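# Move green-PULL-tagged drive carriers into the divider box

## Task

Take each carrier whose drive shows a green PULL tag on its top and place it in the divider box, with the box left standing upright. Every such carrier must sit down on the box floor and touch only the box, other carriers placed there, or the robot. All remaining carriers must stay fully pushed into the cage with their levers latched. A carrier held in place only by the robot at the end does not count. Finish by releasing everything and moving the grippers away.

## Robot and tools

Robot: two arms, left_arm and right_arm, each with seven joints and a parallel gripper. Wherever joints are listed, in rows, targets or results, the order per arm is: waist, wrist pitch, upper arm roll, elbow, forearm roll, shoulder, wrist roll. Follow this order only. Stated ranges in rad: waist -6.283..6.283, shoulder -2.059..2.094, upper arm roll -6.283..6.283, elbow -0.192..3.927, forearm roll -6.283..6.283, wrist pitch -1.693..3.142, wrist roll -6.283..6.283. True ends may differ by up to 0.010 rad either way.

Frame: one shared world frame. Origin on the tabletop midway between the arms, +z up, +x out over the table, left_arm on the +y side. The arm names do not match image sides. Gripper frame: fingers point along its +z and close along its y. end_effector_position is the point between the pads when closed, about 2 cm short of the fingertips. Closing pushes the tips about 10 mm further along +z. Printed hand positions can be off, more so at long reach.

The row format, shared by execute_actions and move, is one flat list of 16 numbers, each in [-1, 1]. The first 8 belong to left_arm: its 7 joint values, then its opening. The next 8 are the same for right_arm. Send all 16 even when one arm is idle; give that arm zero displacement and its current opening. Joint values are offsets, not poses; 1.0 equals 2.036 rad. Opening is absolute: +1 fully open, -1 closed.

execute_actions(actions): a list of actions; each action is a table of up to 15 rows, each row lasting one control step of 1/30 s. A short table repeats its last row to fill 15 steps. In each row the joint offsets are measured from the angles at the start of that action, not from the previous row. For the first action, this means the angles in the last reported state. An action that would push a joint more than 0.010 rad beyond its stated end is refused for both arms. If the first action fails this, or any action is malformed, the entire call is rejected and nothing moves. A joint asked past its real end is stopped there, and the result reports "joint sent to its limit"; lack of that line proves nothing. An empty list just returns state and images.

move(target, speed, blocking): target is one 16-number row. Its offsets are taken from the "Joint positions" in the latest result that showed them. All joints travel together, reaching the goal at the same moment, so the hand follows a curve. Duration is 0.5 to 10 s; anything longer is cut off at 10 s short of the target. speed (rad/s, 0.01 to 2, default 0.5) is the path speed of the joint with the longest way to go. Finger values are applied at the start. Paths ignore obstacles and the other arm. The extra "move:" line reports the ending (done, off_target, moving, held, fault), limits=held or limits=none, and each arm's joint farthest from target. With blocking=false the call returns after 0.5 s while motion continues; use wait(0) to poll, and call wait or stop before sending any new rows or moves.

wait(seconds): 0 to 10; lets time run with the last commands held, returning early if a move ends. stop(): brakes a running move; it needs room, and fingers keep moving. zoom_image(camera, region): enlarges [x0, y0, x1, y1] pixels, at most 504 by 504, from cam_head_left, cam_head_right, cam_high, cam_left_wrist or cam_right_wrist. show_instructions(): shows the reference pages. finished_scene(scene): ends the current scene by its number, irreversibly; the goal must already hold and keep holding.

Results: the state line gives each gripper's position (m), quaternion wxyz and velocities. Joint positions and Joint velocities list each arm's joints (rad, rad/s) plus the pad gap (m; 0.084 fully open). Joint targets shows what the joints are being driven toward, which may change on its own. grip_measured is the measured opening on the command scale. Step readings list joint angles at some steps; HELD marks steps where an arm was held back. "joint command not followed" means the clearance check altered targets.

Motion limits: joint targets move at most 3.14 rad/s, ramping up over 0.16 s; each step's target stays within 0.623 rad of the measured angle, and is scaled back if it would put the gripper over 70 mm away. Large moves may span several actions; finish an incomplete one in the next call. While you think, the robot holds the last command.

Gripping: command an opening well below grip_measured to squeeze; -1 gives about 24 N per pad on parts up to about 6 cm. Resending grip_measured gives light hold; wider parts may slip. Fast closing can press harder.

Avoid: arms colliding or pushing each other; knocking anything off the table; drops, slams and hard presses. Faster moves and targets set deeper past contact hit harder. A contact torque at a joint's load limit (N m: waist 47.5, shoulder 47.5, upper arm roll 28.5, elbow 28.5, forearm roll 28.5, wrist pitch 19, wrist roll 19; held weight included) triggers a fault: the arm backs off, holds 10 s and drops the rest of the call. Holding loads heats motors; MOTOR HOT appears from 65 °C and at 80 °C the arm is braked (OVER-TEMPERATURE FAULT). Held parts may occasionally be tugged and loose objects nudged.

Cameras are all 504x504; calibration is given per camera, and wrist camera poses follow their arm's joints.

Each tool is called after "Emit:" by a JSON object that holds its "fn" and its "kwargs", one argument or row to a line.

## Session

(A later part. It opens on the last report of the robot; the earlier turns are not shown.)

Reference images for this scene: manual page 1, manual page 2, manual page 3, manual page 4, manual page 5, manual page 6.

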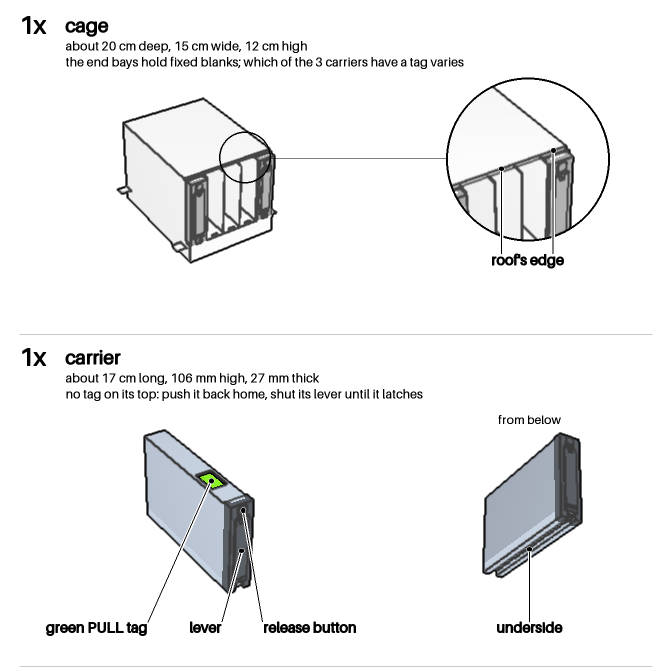

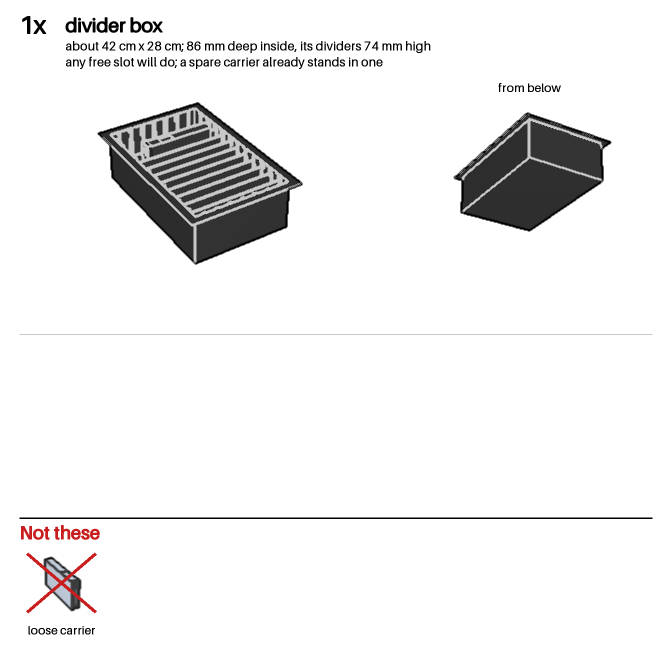

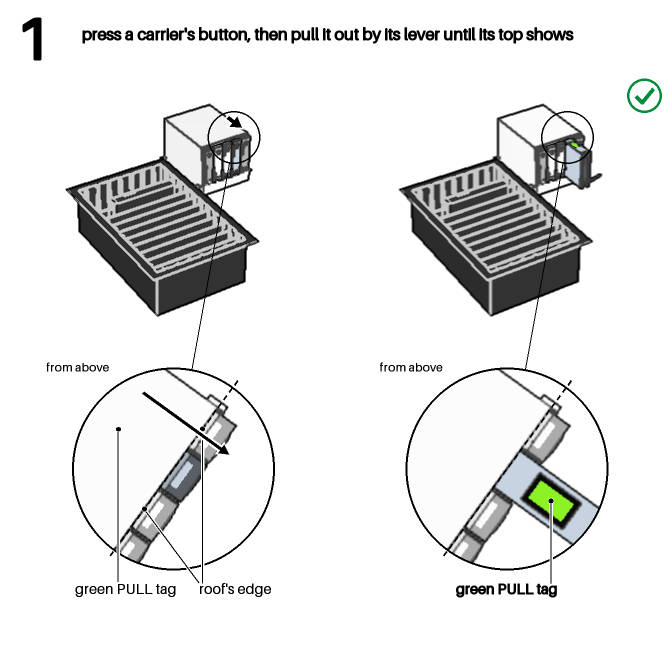

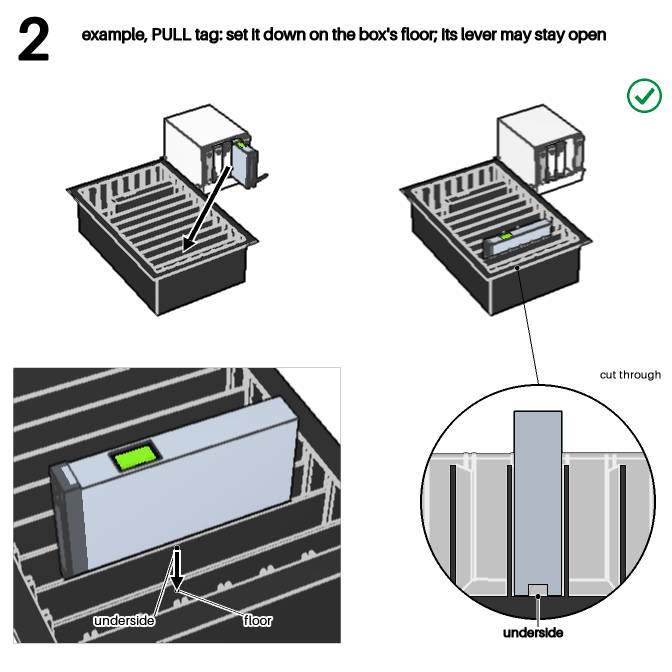

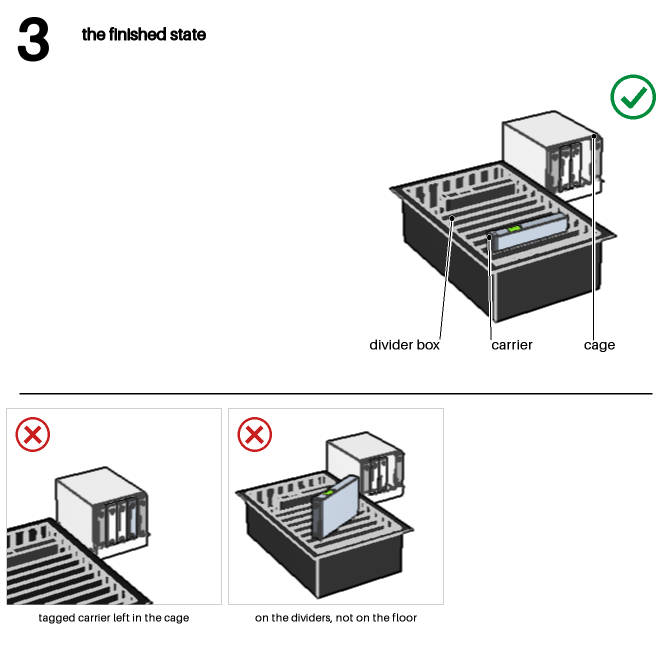

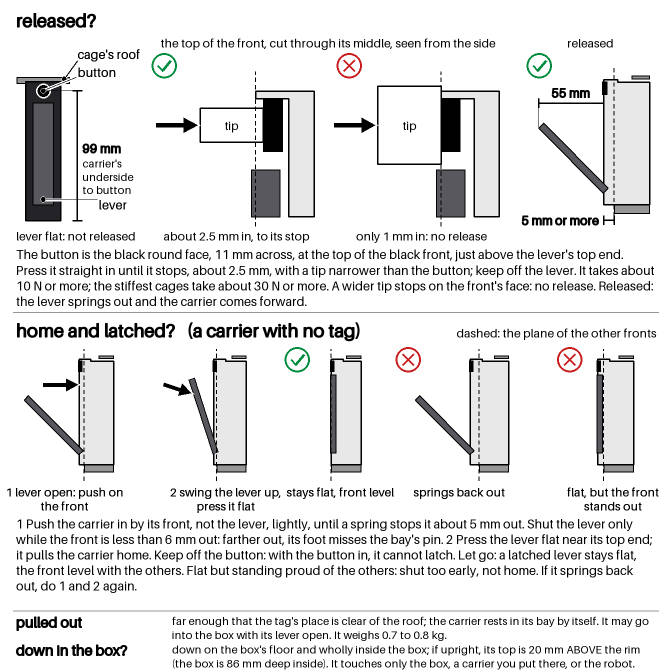

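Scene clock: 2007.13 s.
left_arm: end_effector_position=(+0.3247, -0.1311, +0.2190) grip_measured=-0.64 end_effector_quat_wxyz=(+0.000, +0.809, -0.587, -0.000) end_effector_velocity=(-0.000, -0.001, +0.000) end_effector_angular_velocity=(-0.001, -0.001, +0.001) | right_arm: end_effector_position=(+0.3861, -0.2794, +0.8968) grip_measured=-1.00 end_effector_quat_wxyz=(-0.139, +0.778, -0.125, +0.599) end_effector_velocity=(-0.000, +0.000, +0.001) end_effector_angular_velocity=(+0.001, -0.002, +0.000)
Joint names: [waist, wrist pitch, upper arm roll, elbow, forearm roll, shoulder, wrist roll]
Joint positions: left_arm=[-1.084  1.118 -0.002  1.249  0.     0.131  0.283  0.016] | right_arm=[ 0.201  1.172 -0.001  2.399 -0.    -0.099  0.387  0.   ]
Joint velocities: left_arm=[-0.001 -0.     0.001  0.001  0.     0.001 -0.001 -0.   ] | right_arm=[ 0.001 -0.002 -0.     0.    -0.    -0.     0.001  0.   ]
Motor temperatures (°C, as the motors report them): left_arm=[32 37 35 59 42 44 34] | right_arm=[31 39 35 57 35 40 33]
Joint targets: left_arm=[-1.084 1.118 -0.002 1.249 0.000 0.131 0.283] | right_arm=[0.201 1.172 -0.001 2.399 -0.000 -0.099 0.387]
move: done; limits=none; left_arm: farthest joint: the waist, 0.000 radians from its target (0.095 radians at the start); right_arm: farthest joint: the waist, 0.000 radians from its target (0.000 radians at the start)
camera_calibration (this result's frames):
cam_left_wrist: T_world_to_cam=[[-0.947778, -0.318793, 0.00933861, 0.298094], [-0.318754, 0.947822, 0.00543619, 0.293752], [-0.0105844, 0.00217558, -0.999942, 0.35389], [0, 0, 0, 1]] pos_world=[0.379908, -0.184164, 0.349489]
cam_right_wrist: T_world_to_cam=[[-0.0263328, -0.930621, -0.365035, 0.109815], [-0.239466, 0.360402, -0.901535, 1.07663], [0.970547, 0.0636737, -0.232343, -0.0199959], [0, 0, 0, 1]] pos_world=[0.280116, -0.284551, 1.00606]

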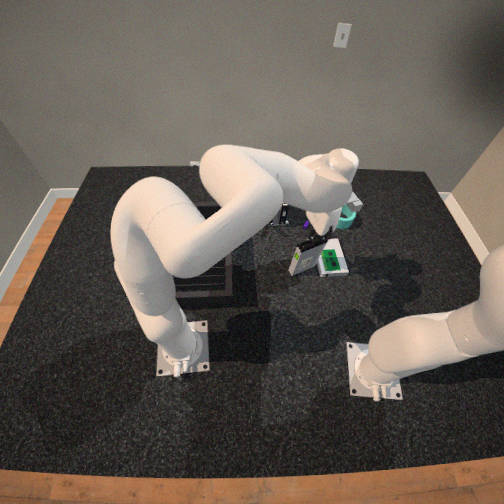

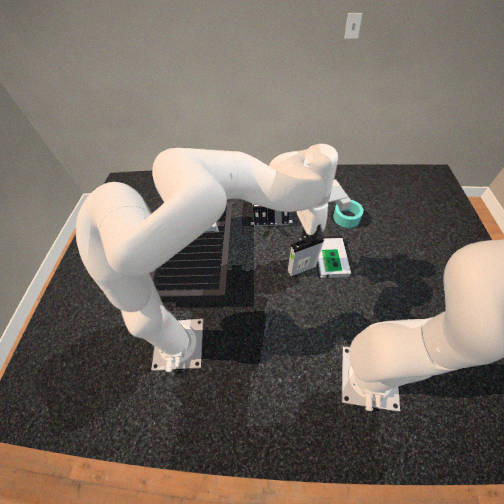

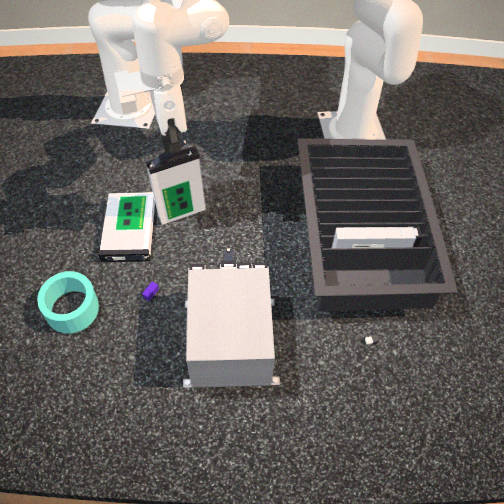

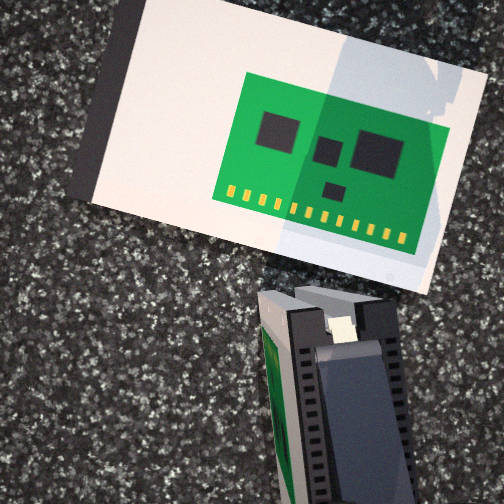

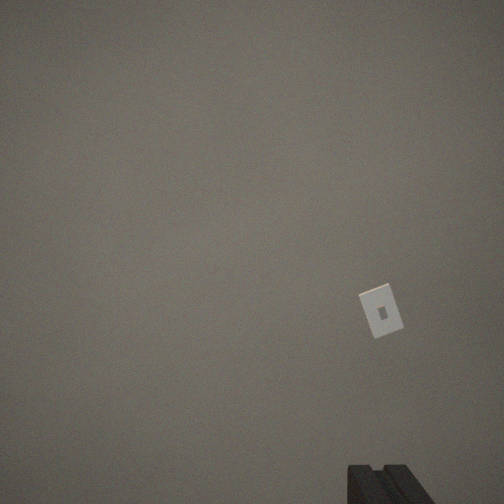

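Emit:
{"fn": "execute_actions", "kwargs": {
  "actions": [
    [[0,0,0,0,0,0,0,-0.66,0,0,0,0,0,0,0,-1]],
    [[0,0,0,0,0,0,0,-0.55,0,0,0,0,0,0,0,-1]],
    [[0,0,0,0,0,0,0,-0.2,0,0,0,0,0,0,0,-1]]
  ]
}}

Emit:
{"fn": "move", "kwargs": {
  "target": [0,0.0826,0,0.0678,0,-0.0149,-0.076,0.3,0,0,0,0,0,0,0,-1],
  "speed": 0.15
}}

Scene clock: 2025.17 s.
left_arm: end_effector_position=(+0.3245, -0.1312, +0.2189) grip_measured=-0.22 end_effector_quat_wxyz=(+0.000, +0.809, -0.587, -0.000) end_effector_velocity=(-0.000, -0.001, -0.000) end_effector_angular_velocity=(-0.001, -0.000, -0.001) | right_arm: end_effector_position=(+0.3861, -0.2794, +0.8968) grip_measured=-1.00 end_effector_quat_wxyz=(-0.139, +0.778, -0.125, +0.599) end_effector_velocity=(+0.000, -0.000, -0.000) end_effector_angular_velocity=(+0.000, +0.001, -0.001)
Joint names: [waist, wrist pitch, upper arm roll, elbow, forearm roll, shoulder, wrist roll]
Joint positions: left_arm=[-1.084  1.118 -0.002  1.249 -0.     0.131  0.283  0.035] | right_arm=[ 0.201  1.172 -0.001  2.399 -0.    -0.099  0.387  0.   ]
Joint velocities: left_arm=[-0.    -0.001 -0.001  0.    -0.     0.    -0.001  0.   ] | right_arm=[-0.001  0.    -0.    -0.001  0.     0.     0.     0.   ]
Motor temperatures (°C, as the motors report them): left_arm=[32 37 35 60 42 44 34] | right_arm=[31 39 35 57 35 40 33]
Joint targets: left_arm=[-1.084 1.118 -0.002 1.249 -0.000 0.131 0.283] | right_arm=[0.201 1.172 -0.001 2.399 -0.000 -0.099 0.387]
Step readings (joint positions; steps 1 to 15: 1st action; 16 to 30: 2nd action; 31 to 45: 3rd action):
0: left_arm=[-1.084 1.118 -0.002 1.249 0.000 0.131 0.283] | right_arm=[0.201 1.172 -0.001 2.399 -0.000 -0.099 0.387]
1: left_arm=[-1.084 1.118 -0.002 1.249 0.000 0.131 0.283] | right_arm=[0.201 1.172 -0.001 2.399 -0.000 -0.099 0.387]
2: left_arm=[-1.084 1.118 -0.002 1.249 0.000 0.131 0.283] | right_arm=[0.201 1.172 -0.001 2.399 -0.000 -0.099 0.387]
4: left_arm=[-1.084 1.118 -0.002 1.249 0.000 0.131 0.283] | right_arm=[0.201 1.172 -0.001 2.399 -0.000 -0.099 0.387]
8: left_arm=[-1.084 1.118 -0.002 1.249 0.000 0.131 0.283] | right_arm=[0.201 1.172 -0.001 2.399 -0.000 -0.099 0.387]
15: left_arm=[-1.084 1.118 -0.002 1.249 0.000 0.131 0.283] | right_arm=[0.201 1.172 -0.001 2.399 -0.000 -0.099 0.387]
16: left_arm=[-1.084 1.118 -0.002 1.249 0.000 0.131 0.283] | right_arm=[0.201 1.172 -0.001 2.399 -0.000 -0.099 0.387]
17: left_arm=[-1.084 1.118 -0.002 1.249 -0.000 0.131 0.283] | right_arm=[0.201 1.172 -0.001 2.399 -0.000 -0.099 0.387]
19: left_arm=[-1.084 1.118 -0.002 1.249 -0.000 0.132 0.283] | right_arm=[0.201 1.172 -0.001 2.399 -0.000 -0.099 0.387]
23: left_arm=[-1.084 1.118 -0.002 1.249 -0.000 0.132 0.283] | right_arm=[0.201 1.172 -0.001 2.399 -0.000 -0.099 0.387]
30: left_arm=[-1.084 1.118 -0.002 1.249 -0.000 0.131 0.283] | right_arm=[0.201 1.172 -0.001 2.399 -0.000 -0.099 0.387]
31: left_arm=[-1.084 1.118 -0.002 1.249 -0.000 0.131 0.283] | right_arm=[0.201 1.172 -0.001 2.399 -0.000 -0.099 0.387]
32: left_arm=[-1.084 1.118 -0.002 1.249 -0.000 0.131 0.283] | right_arm=[0.201 1.172 -0.001 2.399 -0.000 -0.099 0.387]
34: left_arm=[-1.084 1.119 -0.002 1.248 0.000 0.131 0.283] | right_arm=[0.201 1.172 -0.001 2.399 -0.000 -0.099 0.387]
38: left_arm=[-1.084 1.118 -0.002 1.249 -0.000 0.131 0.283] | right_arm=[0.201 1.172 -0.001 2.399 -0.000 -0.099 0.387]
45: Joint positions above
camera_calibration (this result's frames):
cam_left_wrist: T_world_to_cam=[[-0.947869, -0.318518, 0.0095104, 0.297946], [-0.318476, 0.947914, 0.00562543, 0.293666], [-0.0108068, 0.00230333, -0.999939, 0.353822], [0, 0, 0, 1]] pos_world=[0.379763, -0.184284, 0.349315]
cam_right_wrist: T_world_to_cam=[[-0.0263325, -0.930621, -0.365035, 0.109815], [-0.239467, 0.360402, -0.901536, 1.07663], [0.970547, 0.063674, -0.232343, -0.0199957], [0, 0, 0, 1]] pos_world=[0.280116, -0.284551, 1.00606]

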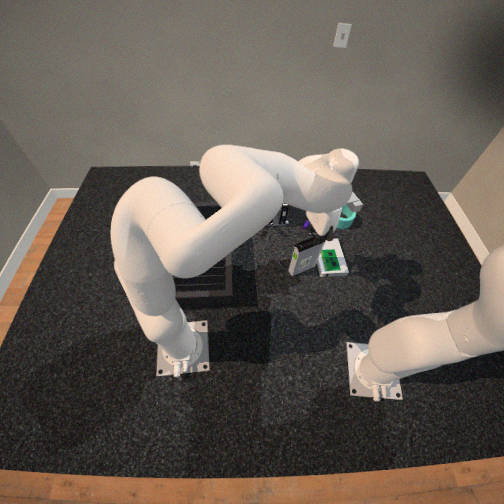

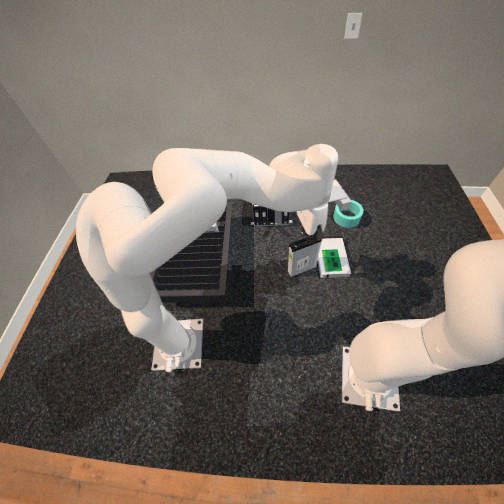

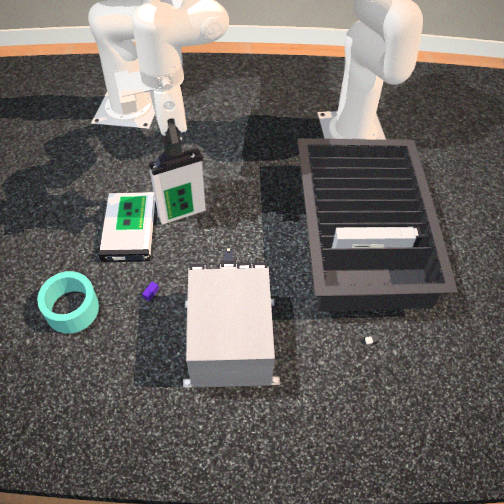

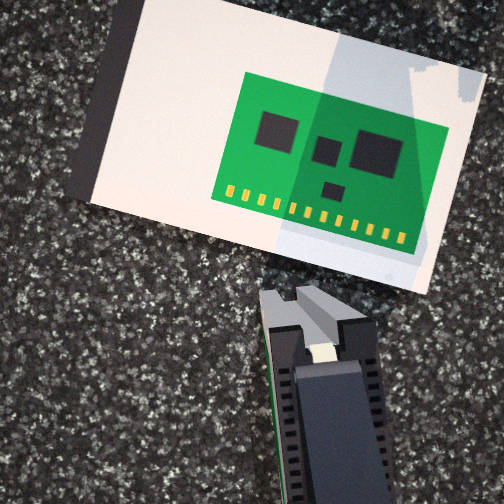

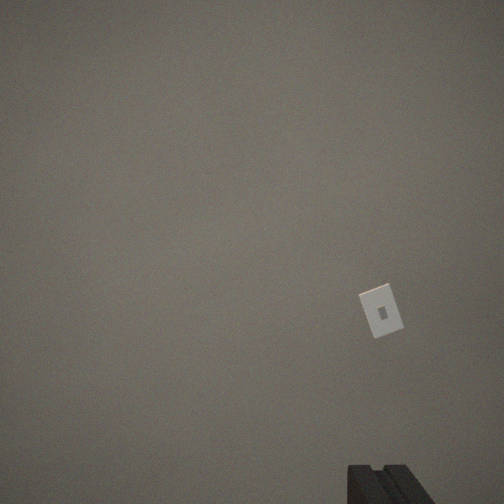

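Scene clock: 2026.77 s.
left_arm: end_effector_position=(+0.3245, -0.1312, +0.2797) grip_measured=+0.29 end_effector_quat_wxyz=(+0.000, +0.852, -0.523, -0.000) end_effector_velocity=(+0.000, -0.000, +0.002) end_effector_angular_velocity=(-0.002, -0.002, +0.001) | right_arm: end_effector_position=(+0.3861, -0.2794, +0.8968) grip_measured=-1.00 end_effector_quat_wxyz=(-0.139, +0.778, -0.125, +0.599) end_effector_velocity=(-0.000, +0.000, +0.000) end_effector_angular_velocity=(+0.001, -0.001, +0.002)
Joint names: [waist, wrist pitch, upper arm roll, elbow, forearm roll, shoulder, wrist roll]
Joint positions: left_arm=[-1.084  1.286 -0.002  1.387 -0.     0.101  0.128  0.056] | right_arm=[ 0.201  1.172 -0.001  2.399 -0.    -0.099  0.387  0.   ]
Joint velocities: left_arm=[ 0.     0.002 -0.001  0.003  0.    -0.001 -0.001 -0.   ] | right_arm=[ 0.    -0.001 -0.     0.     0.002  0.    -0.     0.   ]
Motor temperatures (°C, as the motors report them): left_arm=[32 37 35 60 42 44 34] | right_arm=[31 39 35 57 35 40 33]
Joint targets: left_arm=[-1.084 1.286 -0.002 1.387 -0.000 0.101 0.128] | right_arm=[0.201 1.172 -0.001 2.399 -0.000 -0.099 0.387]
move: done; limits=none; left_arm: farthest joint: the waist, 0.000 radians from its target (0.000 radians at the start); right_arm: farthest joint: the waist, 0.000 radians from its target (0.000 radians at the start)
camera_calibration (this result's frames):
cam_left_wrist: T_world_to_cam=[[-0.887559, -0.460598, 0.00944029, 0.259176], [-0.460562, 0.887608, 0.0058075, 0.331442], [-0.0110542, 0.000806663, -0.999939, 0.414528], [0, 0, 0, 1]] pos_world=[0.387266, -0.175149, 0.410131]
cam_right_wrist: T_world_to_cam=[[-0.0263326, -0.930621, -0.365035, 0.109815], [-0.239467, 0.360402, -0.901535, 1.07663], [0.970547, 0.0636739, -0.232343, -0.0199956], [0, 0, 0, 1]] pos_world=[0.280116, -0.284551, 1.00606]

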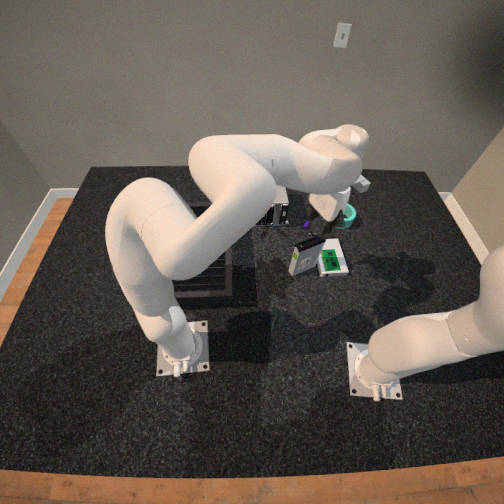

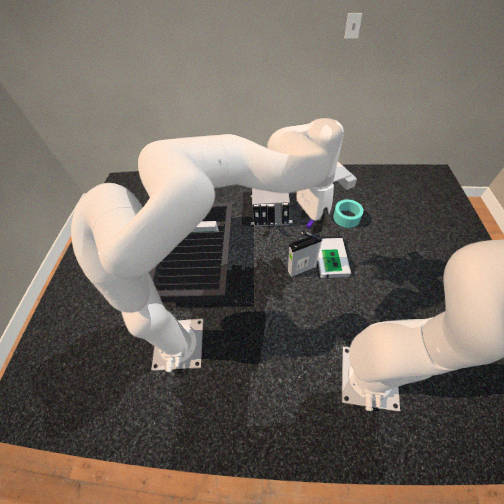

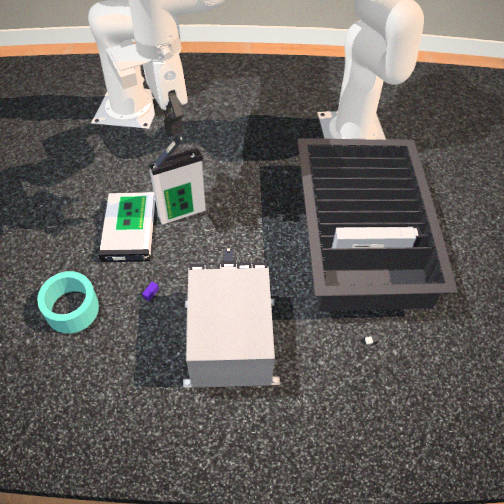

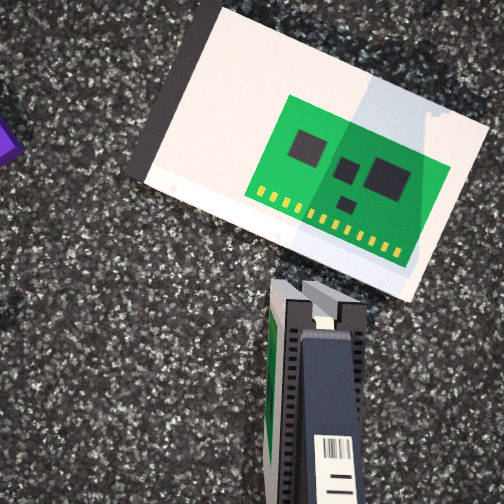

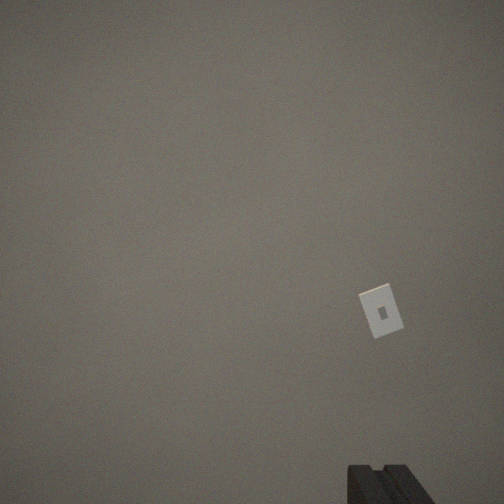

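Emit:
{"fn": "move", "kwargs": {
  "target": [0.0068,-0.1511,0,-0.1142,0,0.0368,0.0071,0.3,0,0,0,0,0,0,0,-1],
  "speed": 0.12
}}

Scene clock: 2043.37 s.
left_arm: end_effector_position=(+0.3293, -0.1258, +0.1681) grip_measured=+0.29 end_effector_quat_wxyz=(+0.000, +0.852, -0.523, +0.000) end_effector_velocity=(-0.000, +0.001, -0.003) end_effector_angular_velocity=(+0.003, +0.002, -0.000) | right_arm: end_effector_position=(+0.3861, -0.2794, +0.8968) grip_measured=-1.00 end_effector_quat_wxyz=(-0.139, +0.778, -0.125, +0.599) end_effector_velocity=(+0.000, -0.000, +0.000) end_effector_angular_velocity=(+0.000, -0.001, -0.001)
Joint names: [waist, wrist pitch, upper arm roll, elbow, forearm roll, shoulder, wrist roll]
Joint positions: left_arm=[-1.07   0.979 -0.002  1.155 -0.     0.176  0.143  0.056] | right_arm=[ 0.201  1.172 -0.001  2.399 -0.    -0.099  0.387  0.   ]
Joint velocities: left_arm=[-0.    -0.003  0.001 -0.003  0.     0.003  0.001 -0.   ] | right_arm=[-0.002 -0.001  0.    -0.     0.001 -0.    -0.     0.   ]
Motor temperatures (°C, as the motors report them): left_arm=[32 37 34 62 42 44 34] | right_arm=[31 39 35 57 35 40 33]
Joint targets: left_arm=[-1.070 0.978 -0.002 1.154 -0.000 0.176 0.143] | right_arm=[0.201 1.172 -0.001 2.399 -0.000 -0.099 0.387]
move: done; limits=none; left_arm: farthest joint: the waist, 0.000 radians from its target (0.014 radians at the start); right_arm: farthest joint: the waist, 0.000 radians from its target (0.000 radians at the start)
camera_calibration (this result's frames):
cam_left_wrist: T_world_to_cam=[[-0.887819, -0.460096, 0.00945271, 0.267117], [-0.460069, 0.887869, 0.00502634, 0.329534], [-0.0107054, 0.000113582, -0.999943, 0.302799], [0, 0, 0, 1]] pos_world=[0.392002, -0.169717, 0.2986]
cam_right_wrist: T_world_to_cam=[[-0.0263325, -0.930621, -0.365035, 0.109815], [-0.239467, 0.360402, -0.901536, 1.07663], [0.970547, 0.063674, -0.232343, -0.0199956], [0, 0, 0, 1]] pos_world=[0.280116, -0.284551, 1.00606]

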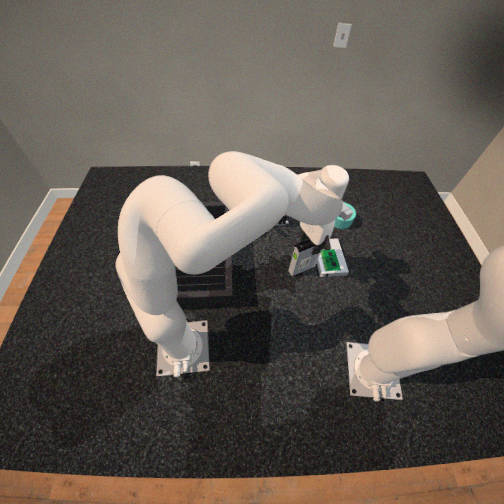

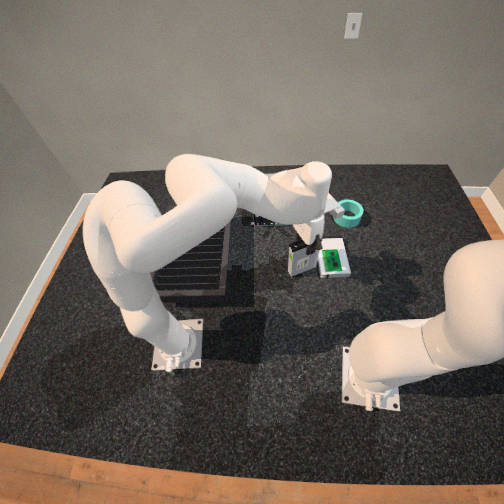

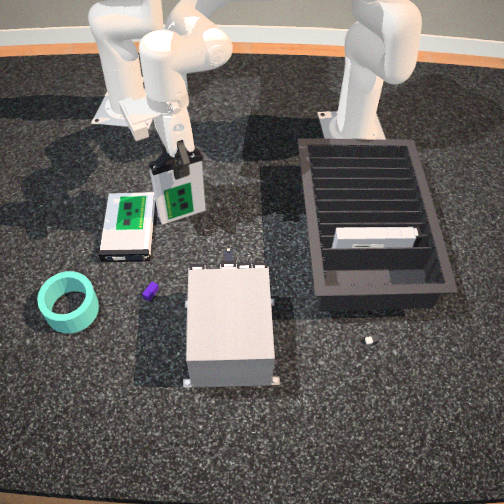

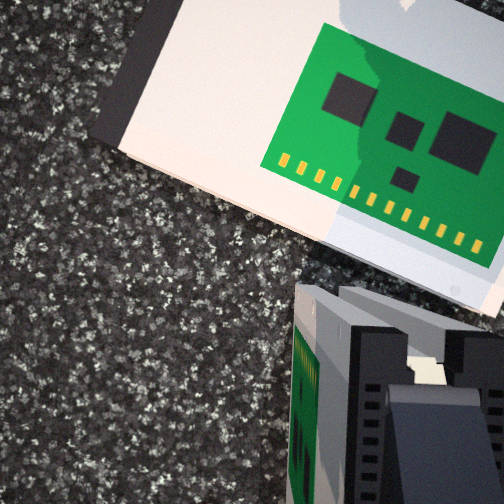

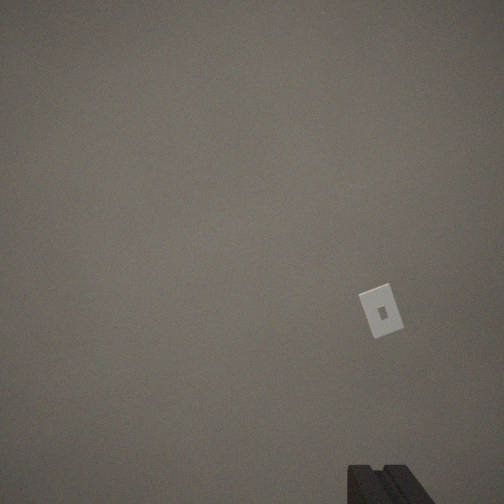

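Emit:
{"fn": "execute_actions", "kwargs": {
  "actions": [
    [[0,0,0,0,0,0,0,-0.3,0,0,0,0,0,0,0,-1]],
    [[0,0,0,0,0,0,0,-1,0,0,0,0,0,0,0,-1]]
  ]
}}

Emit:
{"fn": "move", "kwargs": {
  "target": [0,0.0532,0,0.0352,0,-0.0181,0,-1,0,0,0,0,0,0,0,-1],
  "speed": 0.06
}}

Scene clock: 2058.23 s.
left_arm: end_effector_position=(+0.3294, -0.1258, +0.1682) grip_measured=-0.40 end_effector_quat_wxyz=(+0.000, +0.852, -0.523, +0.000) end_effector_velocity=(-0.000, +0.000, -0.000) end_effector_angular_velocity=(+0.000, -0.000, +0.000) | right_arm: end_effector_position=(+0.3861, -0.2794, +0.8968) grip_measured=-1.00 end_effector_quat_wxyz=(-0.139, +0.778, -0.125, +0.599) end_effector_velocity=(+0.000, -0.000, +0.000) end_effector_angular_velocity=(+0.001, -0.001, +0.000)
Joint names: [waist, wrist pitch, upper arm roll, elbow, forearm roll, shoulder, wrist roll]
Joint positions: left_arm=[-1.07   0.979 -0.002  1.155 -0.     0.175  0.143  0.027] | right_arm=[ 0.201  1.172 -0.001  2.399 -0.    -0.099  0.387  0.   ]
Joint velocities: left_arm=[-0.001 -0.     0.    -0.     0.     0.    -0.    -0.   ] | right_arm=[-0.001 -0.001  0.     0.     0.001  0.    -0.     0.   ]
Motor temperatures (°C, as the motors report them): left_arm=[32 37 34 61 42 44 34] | right_arm=[31 39 35 57 35 40 33]
Joint targets: left_arm=[-1.070 0.979 -0.002 1.155 -0.000 0.176 0.143] | right_arm=[0.201 1.172 -0.001 2.399 -0.000 -0.099 0.387]
Step readings (joint positions; steps 1 to 15: 1st action; 16 to 30: 2nd action):
0: left_arm=[-1.070 0.978 -0.002 1.154 -0.000 0.176 0.143] | right_arm=[0.201 1.172 -0.001 2.399 -0.000 -0.099 0.387]
1: left_arm=[-1.070 0.978 -0.002 1.154 -0.000 0.176 0.143] | right_arm=[0.201 1.172 -0.001 2.399 -0.000 -0.099 0.387]
2: left_arm=[-1.070 0.978 -0.002 1.154 -0.000 0.176 0.143] | right_arm=[0.201 1.172 -0.001 2.399 -0.000 -0.099 0.387]
4: left_arm=[-1.070 0.979 -0.002 1.154 -0.000 0.176 0.143] | right_arm=[0.201 1.172 -0.001 2.399 -0.000 -0.099 0.387]
8: left_arm=[-1.070 0.979 -0.002 1.154 -0.000 0.176 0.143] | right_arm=[0.201 1.172 -0.001 2.399 -0.000 -0.099 0.387]
15: left_arm=[-1.070 0.979 -0.002 1.155 -0.000 0.176 0.143] | right_arm=[0.201 1.172 -0.001 2.399 -0.000 -0.099 0.387]
16: left_arm=[-1.070 0.979 -0.002 1.155 0.000 0.176 0.143] | right_arm=[0.201 1.172 -0.001 2.399 -0.000 -0.099 0.387]
17: left_arm=[-1.070 0.979 -0.002 1.155 0.000 0.175 0.143] | right_arm=[0.201 1.172 -0.001 2.399 -0.000 -0.099 0.387]
19: left_arm=[-1.070 0.979 -0.002 1.155 -0.000 0.175 0.143] | right_arm=[0.201 1.172 -0.001 2.399 -0.000 -0.099 0.387]
23: left_arm=[-1.070 0.979 -0.002 1.155 -0.000 0.175 0.143] | right_arm=[0.201 1.172 -0.001 2.399 -0.000 -0.099 0.387]
30: Joint positions above
camera_calibration (this result's frames):
cam_left_wrist: T_world_to_cam=[[-0.887736, -0.460258, 0.00938469, 0.267183], [-0.460232, 0.887785, 0.00495129, 0.329592], [-0.0106105, 0.0000763042, -0.999944, 0.302814], [0, 0, 0, 1]] pos_world=[0.392089, -0.169657, 0.298658]
cam_right_wrist: T_world_to_cam=[[-0.0263325, -0.930621, -0.365035, 0.109815], [-0.239467, 0.360402, -0.901536, 1.07663], [0.970547, 0.063674, -0.232343, -0.0199955], [0, 0, 0, 1]] pos_world=[0.280116, -0.284551, 1.00606]

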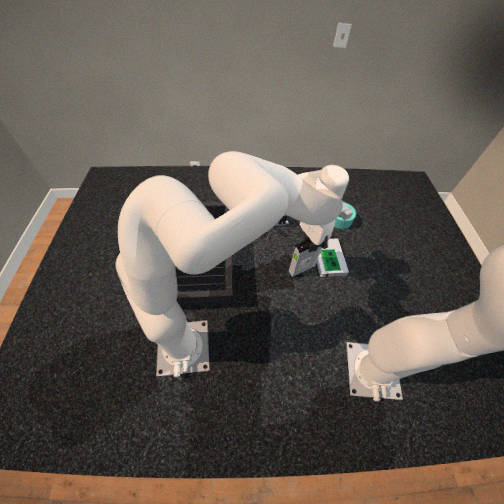

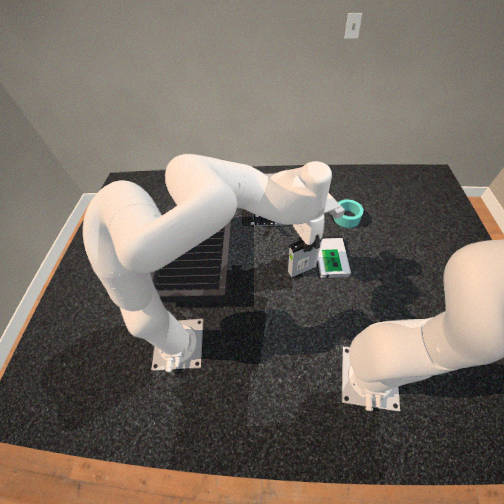

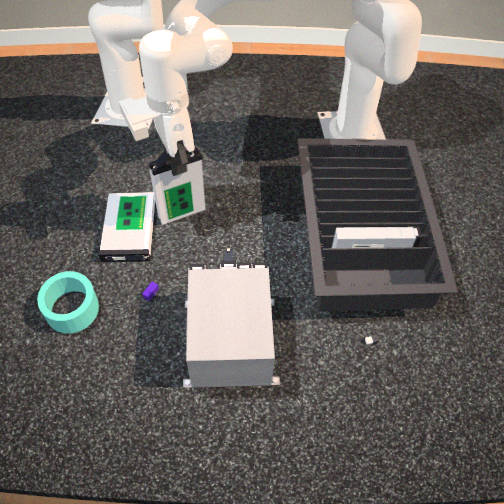

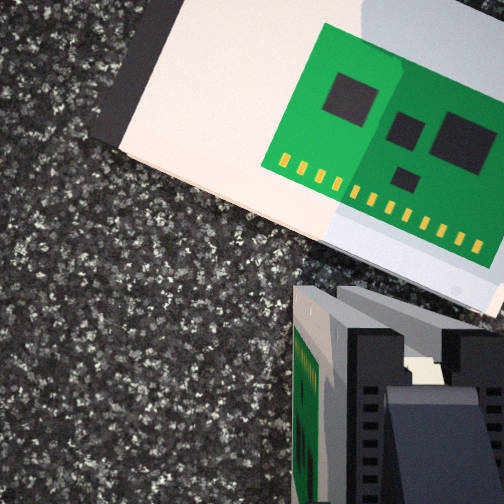

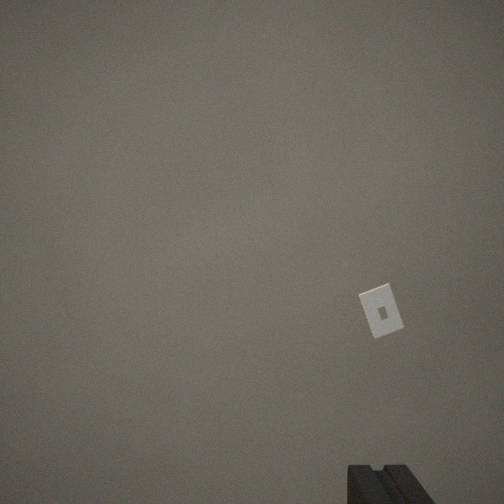

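Scene clock: 2060.40 s.
left_arm: end_effector_position=(+0.3302, -0.1269, +0.2078) grip_measured=-0.40 end_effector_quat_wxyz=(+0.000, +0.852, -0.523, +0.000) end_effector_velocity=(-0.001, +0.000, -0.000) end_effector_angular_velocity=(+0.002, +0.002, -0.002) | right_arm: end_effector_position=(+0.3861, -0.2794, +0.8968) grip_measured=-1.00 end_effector_quat_wxyz=(-0.139, +0.778, -0.125, +0.599) end_effector_velocity=(+0.000, +0.000, +0.000) end_effector_angular_velocity=(-0.001, -0.001, +0.001)
Joint names: [waist, wrist pitch, upper arm roll, elbow, forearm roll, shoulder, wrist roll]
Joint positions: left_arm=[-1.07   1.087 -0.002  1.226 -0.     0.139  0.143  0.027] | right_arm=[ 0.201  1.172 -0.001  2.399 -0.    -0.099  0.387  0.   ]
Joint velocities: left_arm=[-0.     0.004 -0.001  0.    -0.    -0.     0.001 -0.   ] | right_arm=[ 0.001 -0.002  0.    -0.001 -0.001 -0.    -0.001  0.   ]
Motor temperatures (°C, as the motors report them): left_arm=[32 37 34 62 42 44 34] | right_arm=[31 39 35 57 35 40 33]
Joint targets: left_arm=[-1.070 1.087 -0.002 1.226 -0.000 0.139 0.143] | right_arm=[0.201 1.172 -0.001 2.399 -0.000 -0.099 0.387]
move: done; limits=none; left_arm: farthest joint: the shoulder, 0.001 radians from its target (0.037 radians at the start); right_arm: farthest joint: the waist, 0.000 radians from its target (0.000 radians at the start)
camera_calibration (this result's frames):
cam_left_wrist: T_world_to_cam=[[-0.887738, -0.460255, 0.00935052, 0.267017], [-0.460226, 0.887787, 0.00512166, 0.330746], [-0.0106585, 0.000243339, -0.999943, 0.34245], [0, 0, 0, 1]] pos_world=[0.392909, -0.170819, 0.33824]
cam_right_wrist: T_world_to_cam=[[-0.0263324, -0.930621, -0.365035, 0.109815], [-0.239467, 0.360402, -0.901535, 1.07663], [0.970547, 0.0636742, -0.232344, -0.0199954], [0, 0, 0, 1]] pos_world=[0.280116, -0.284551, 1.00606]

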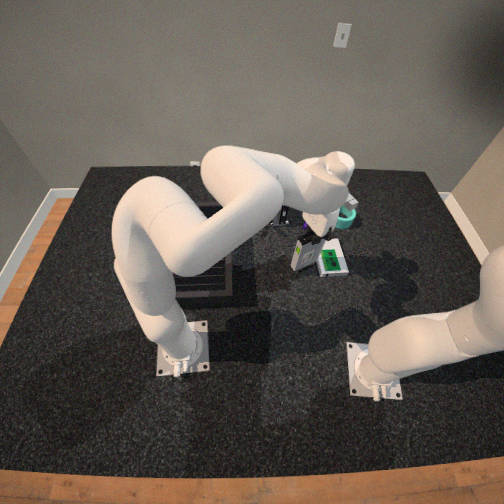

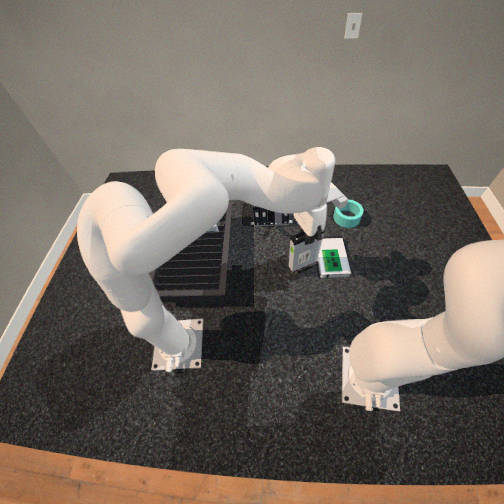

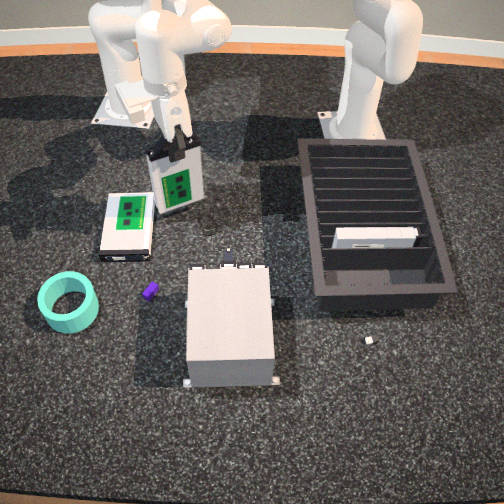

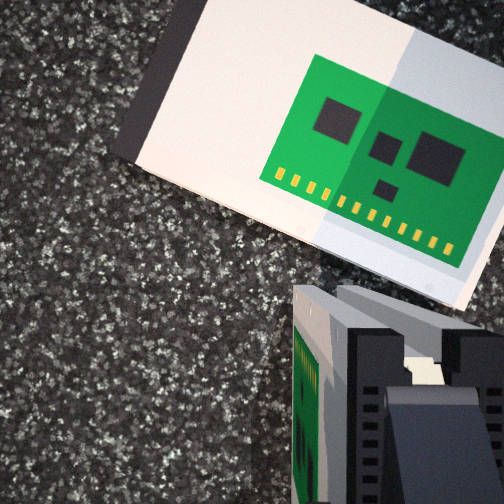

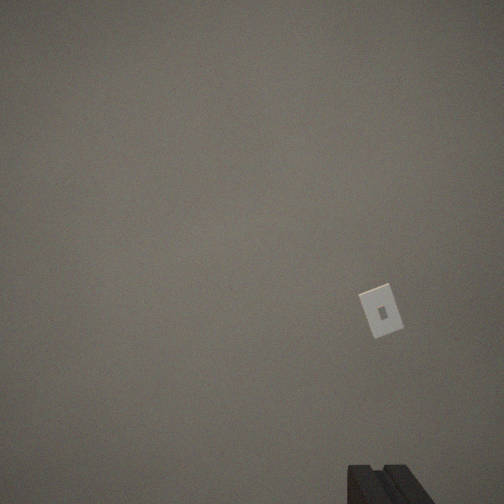

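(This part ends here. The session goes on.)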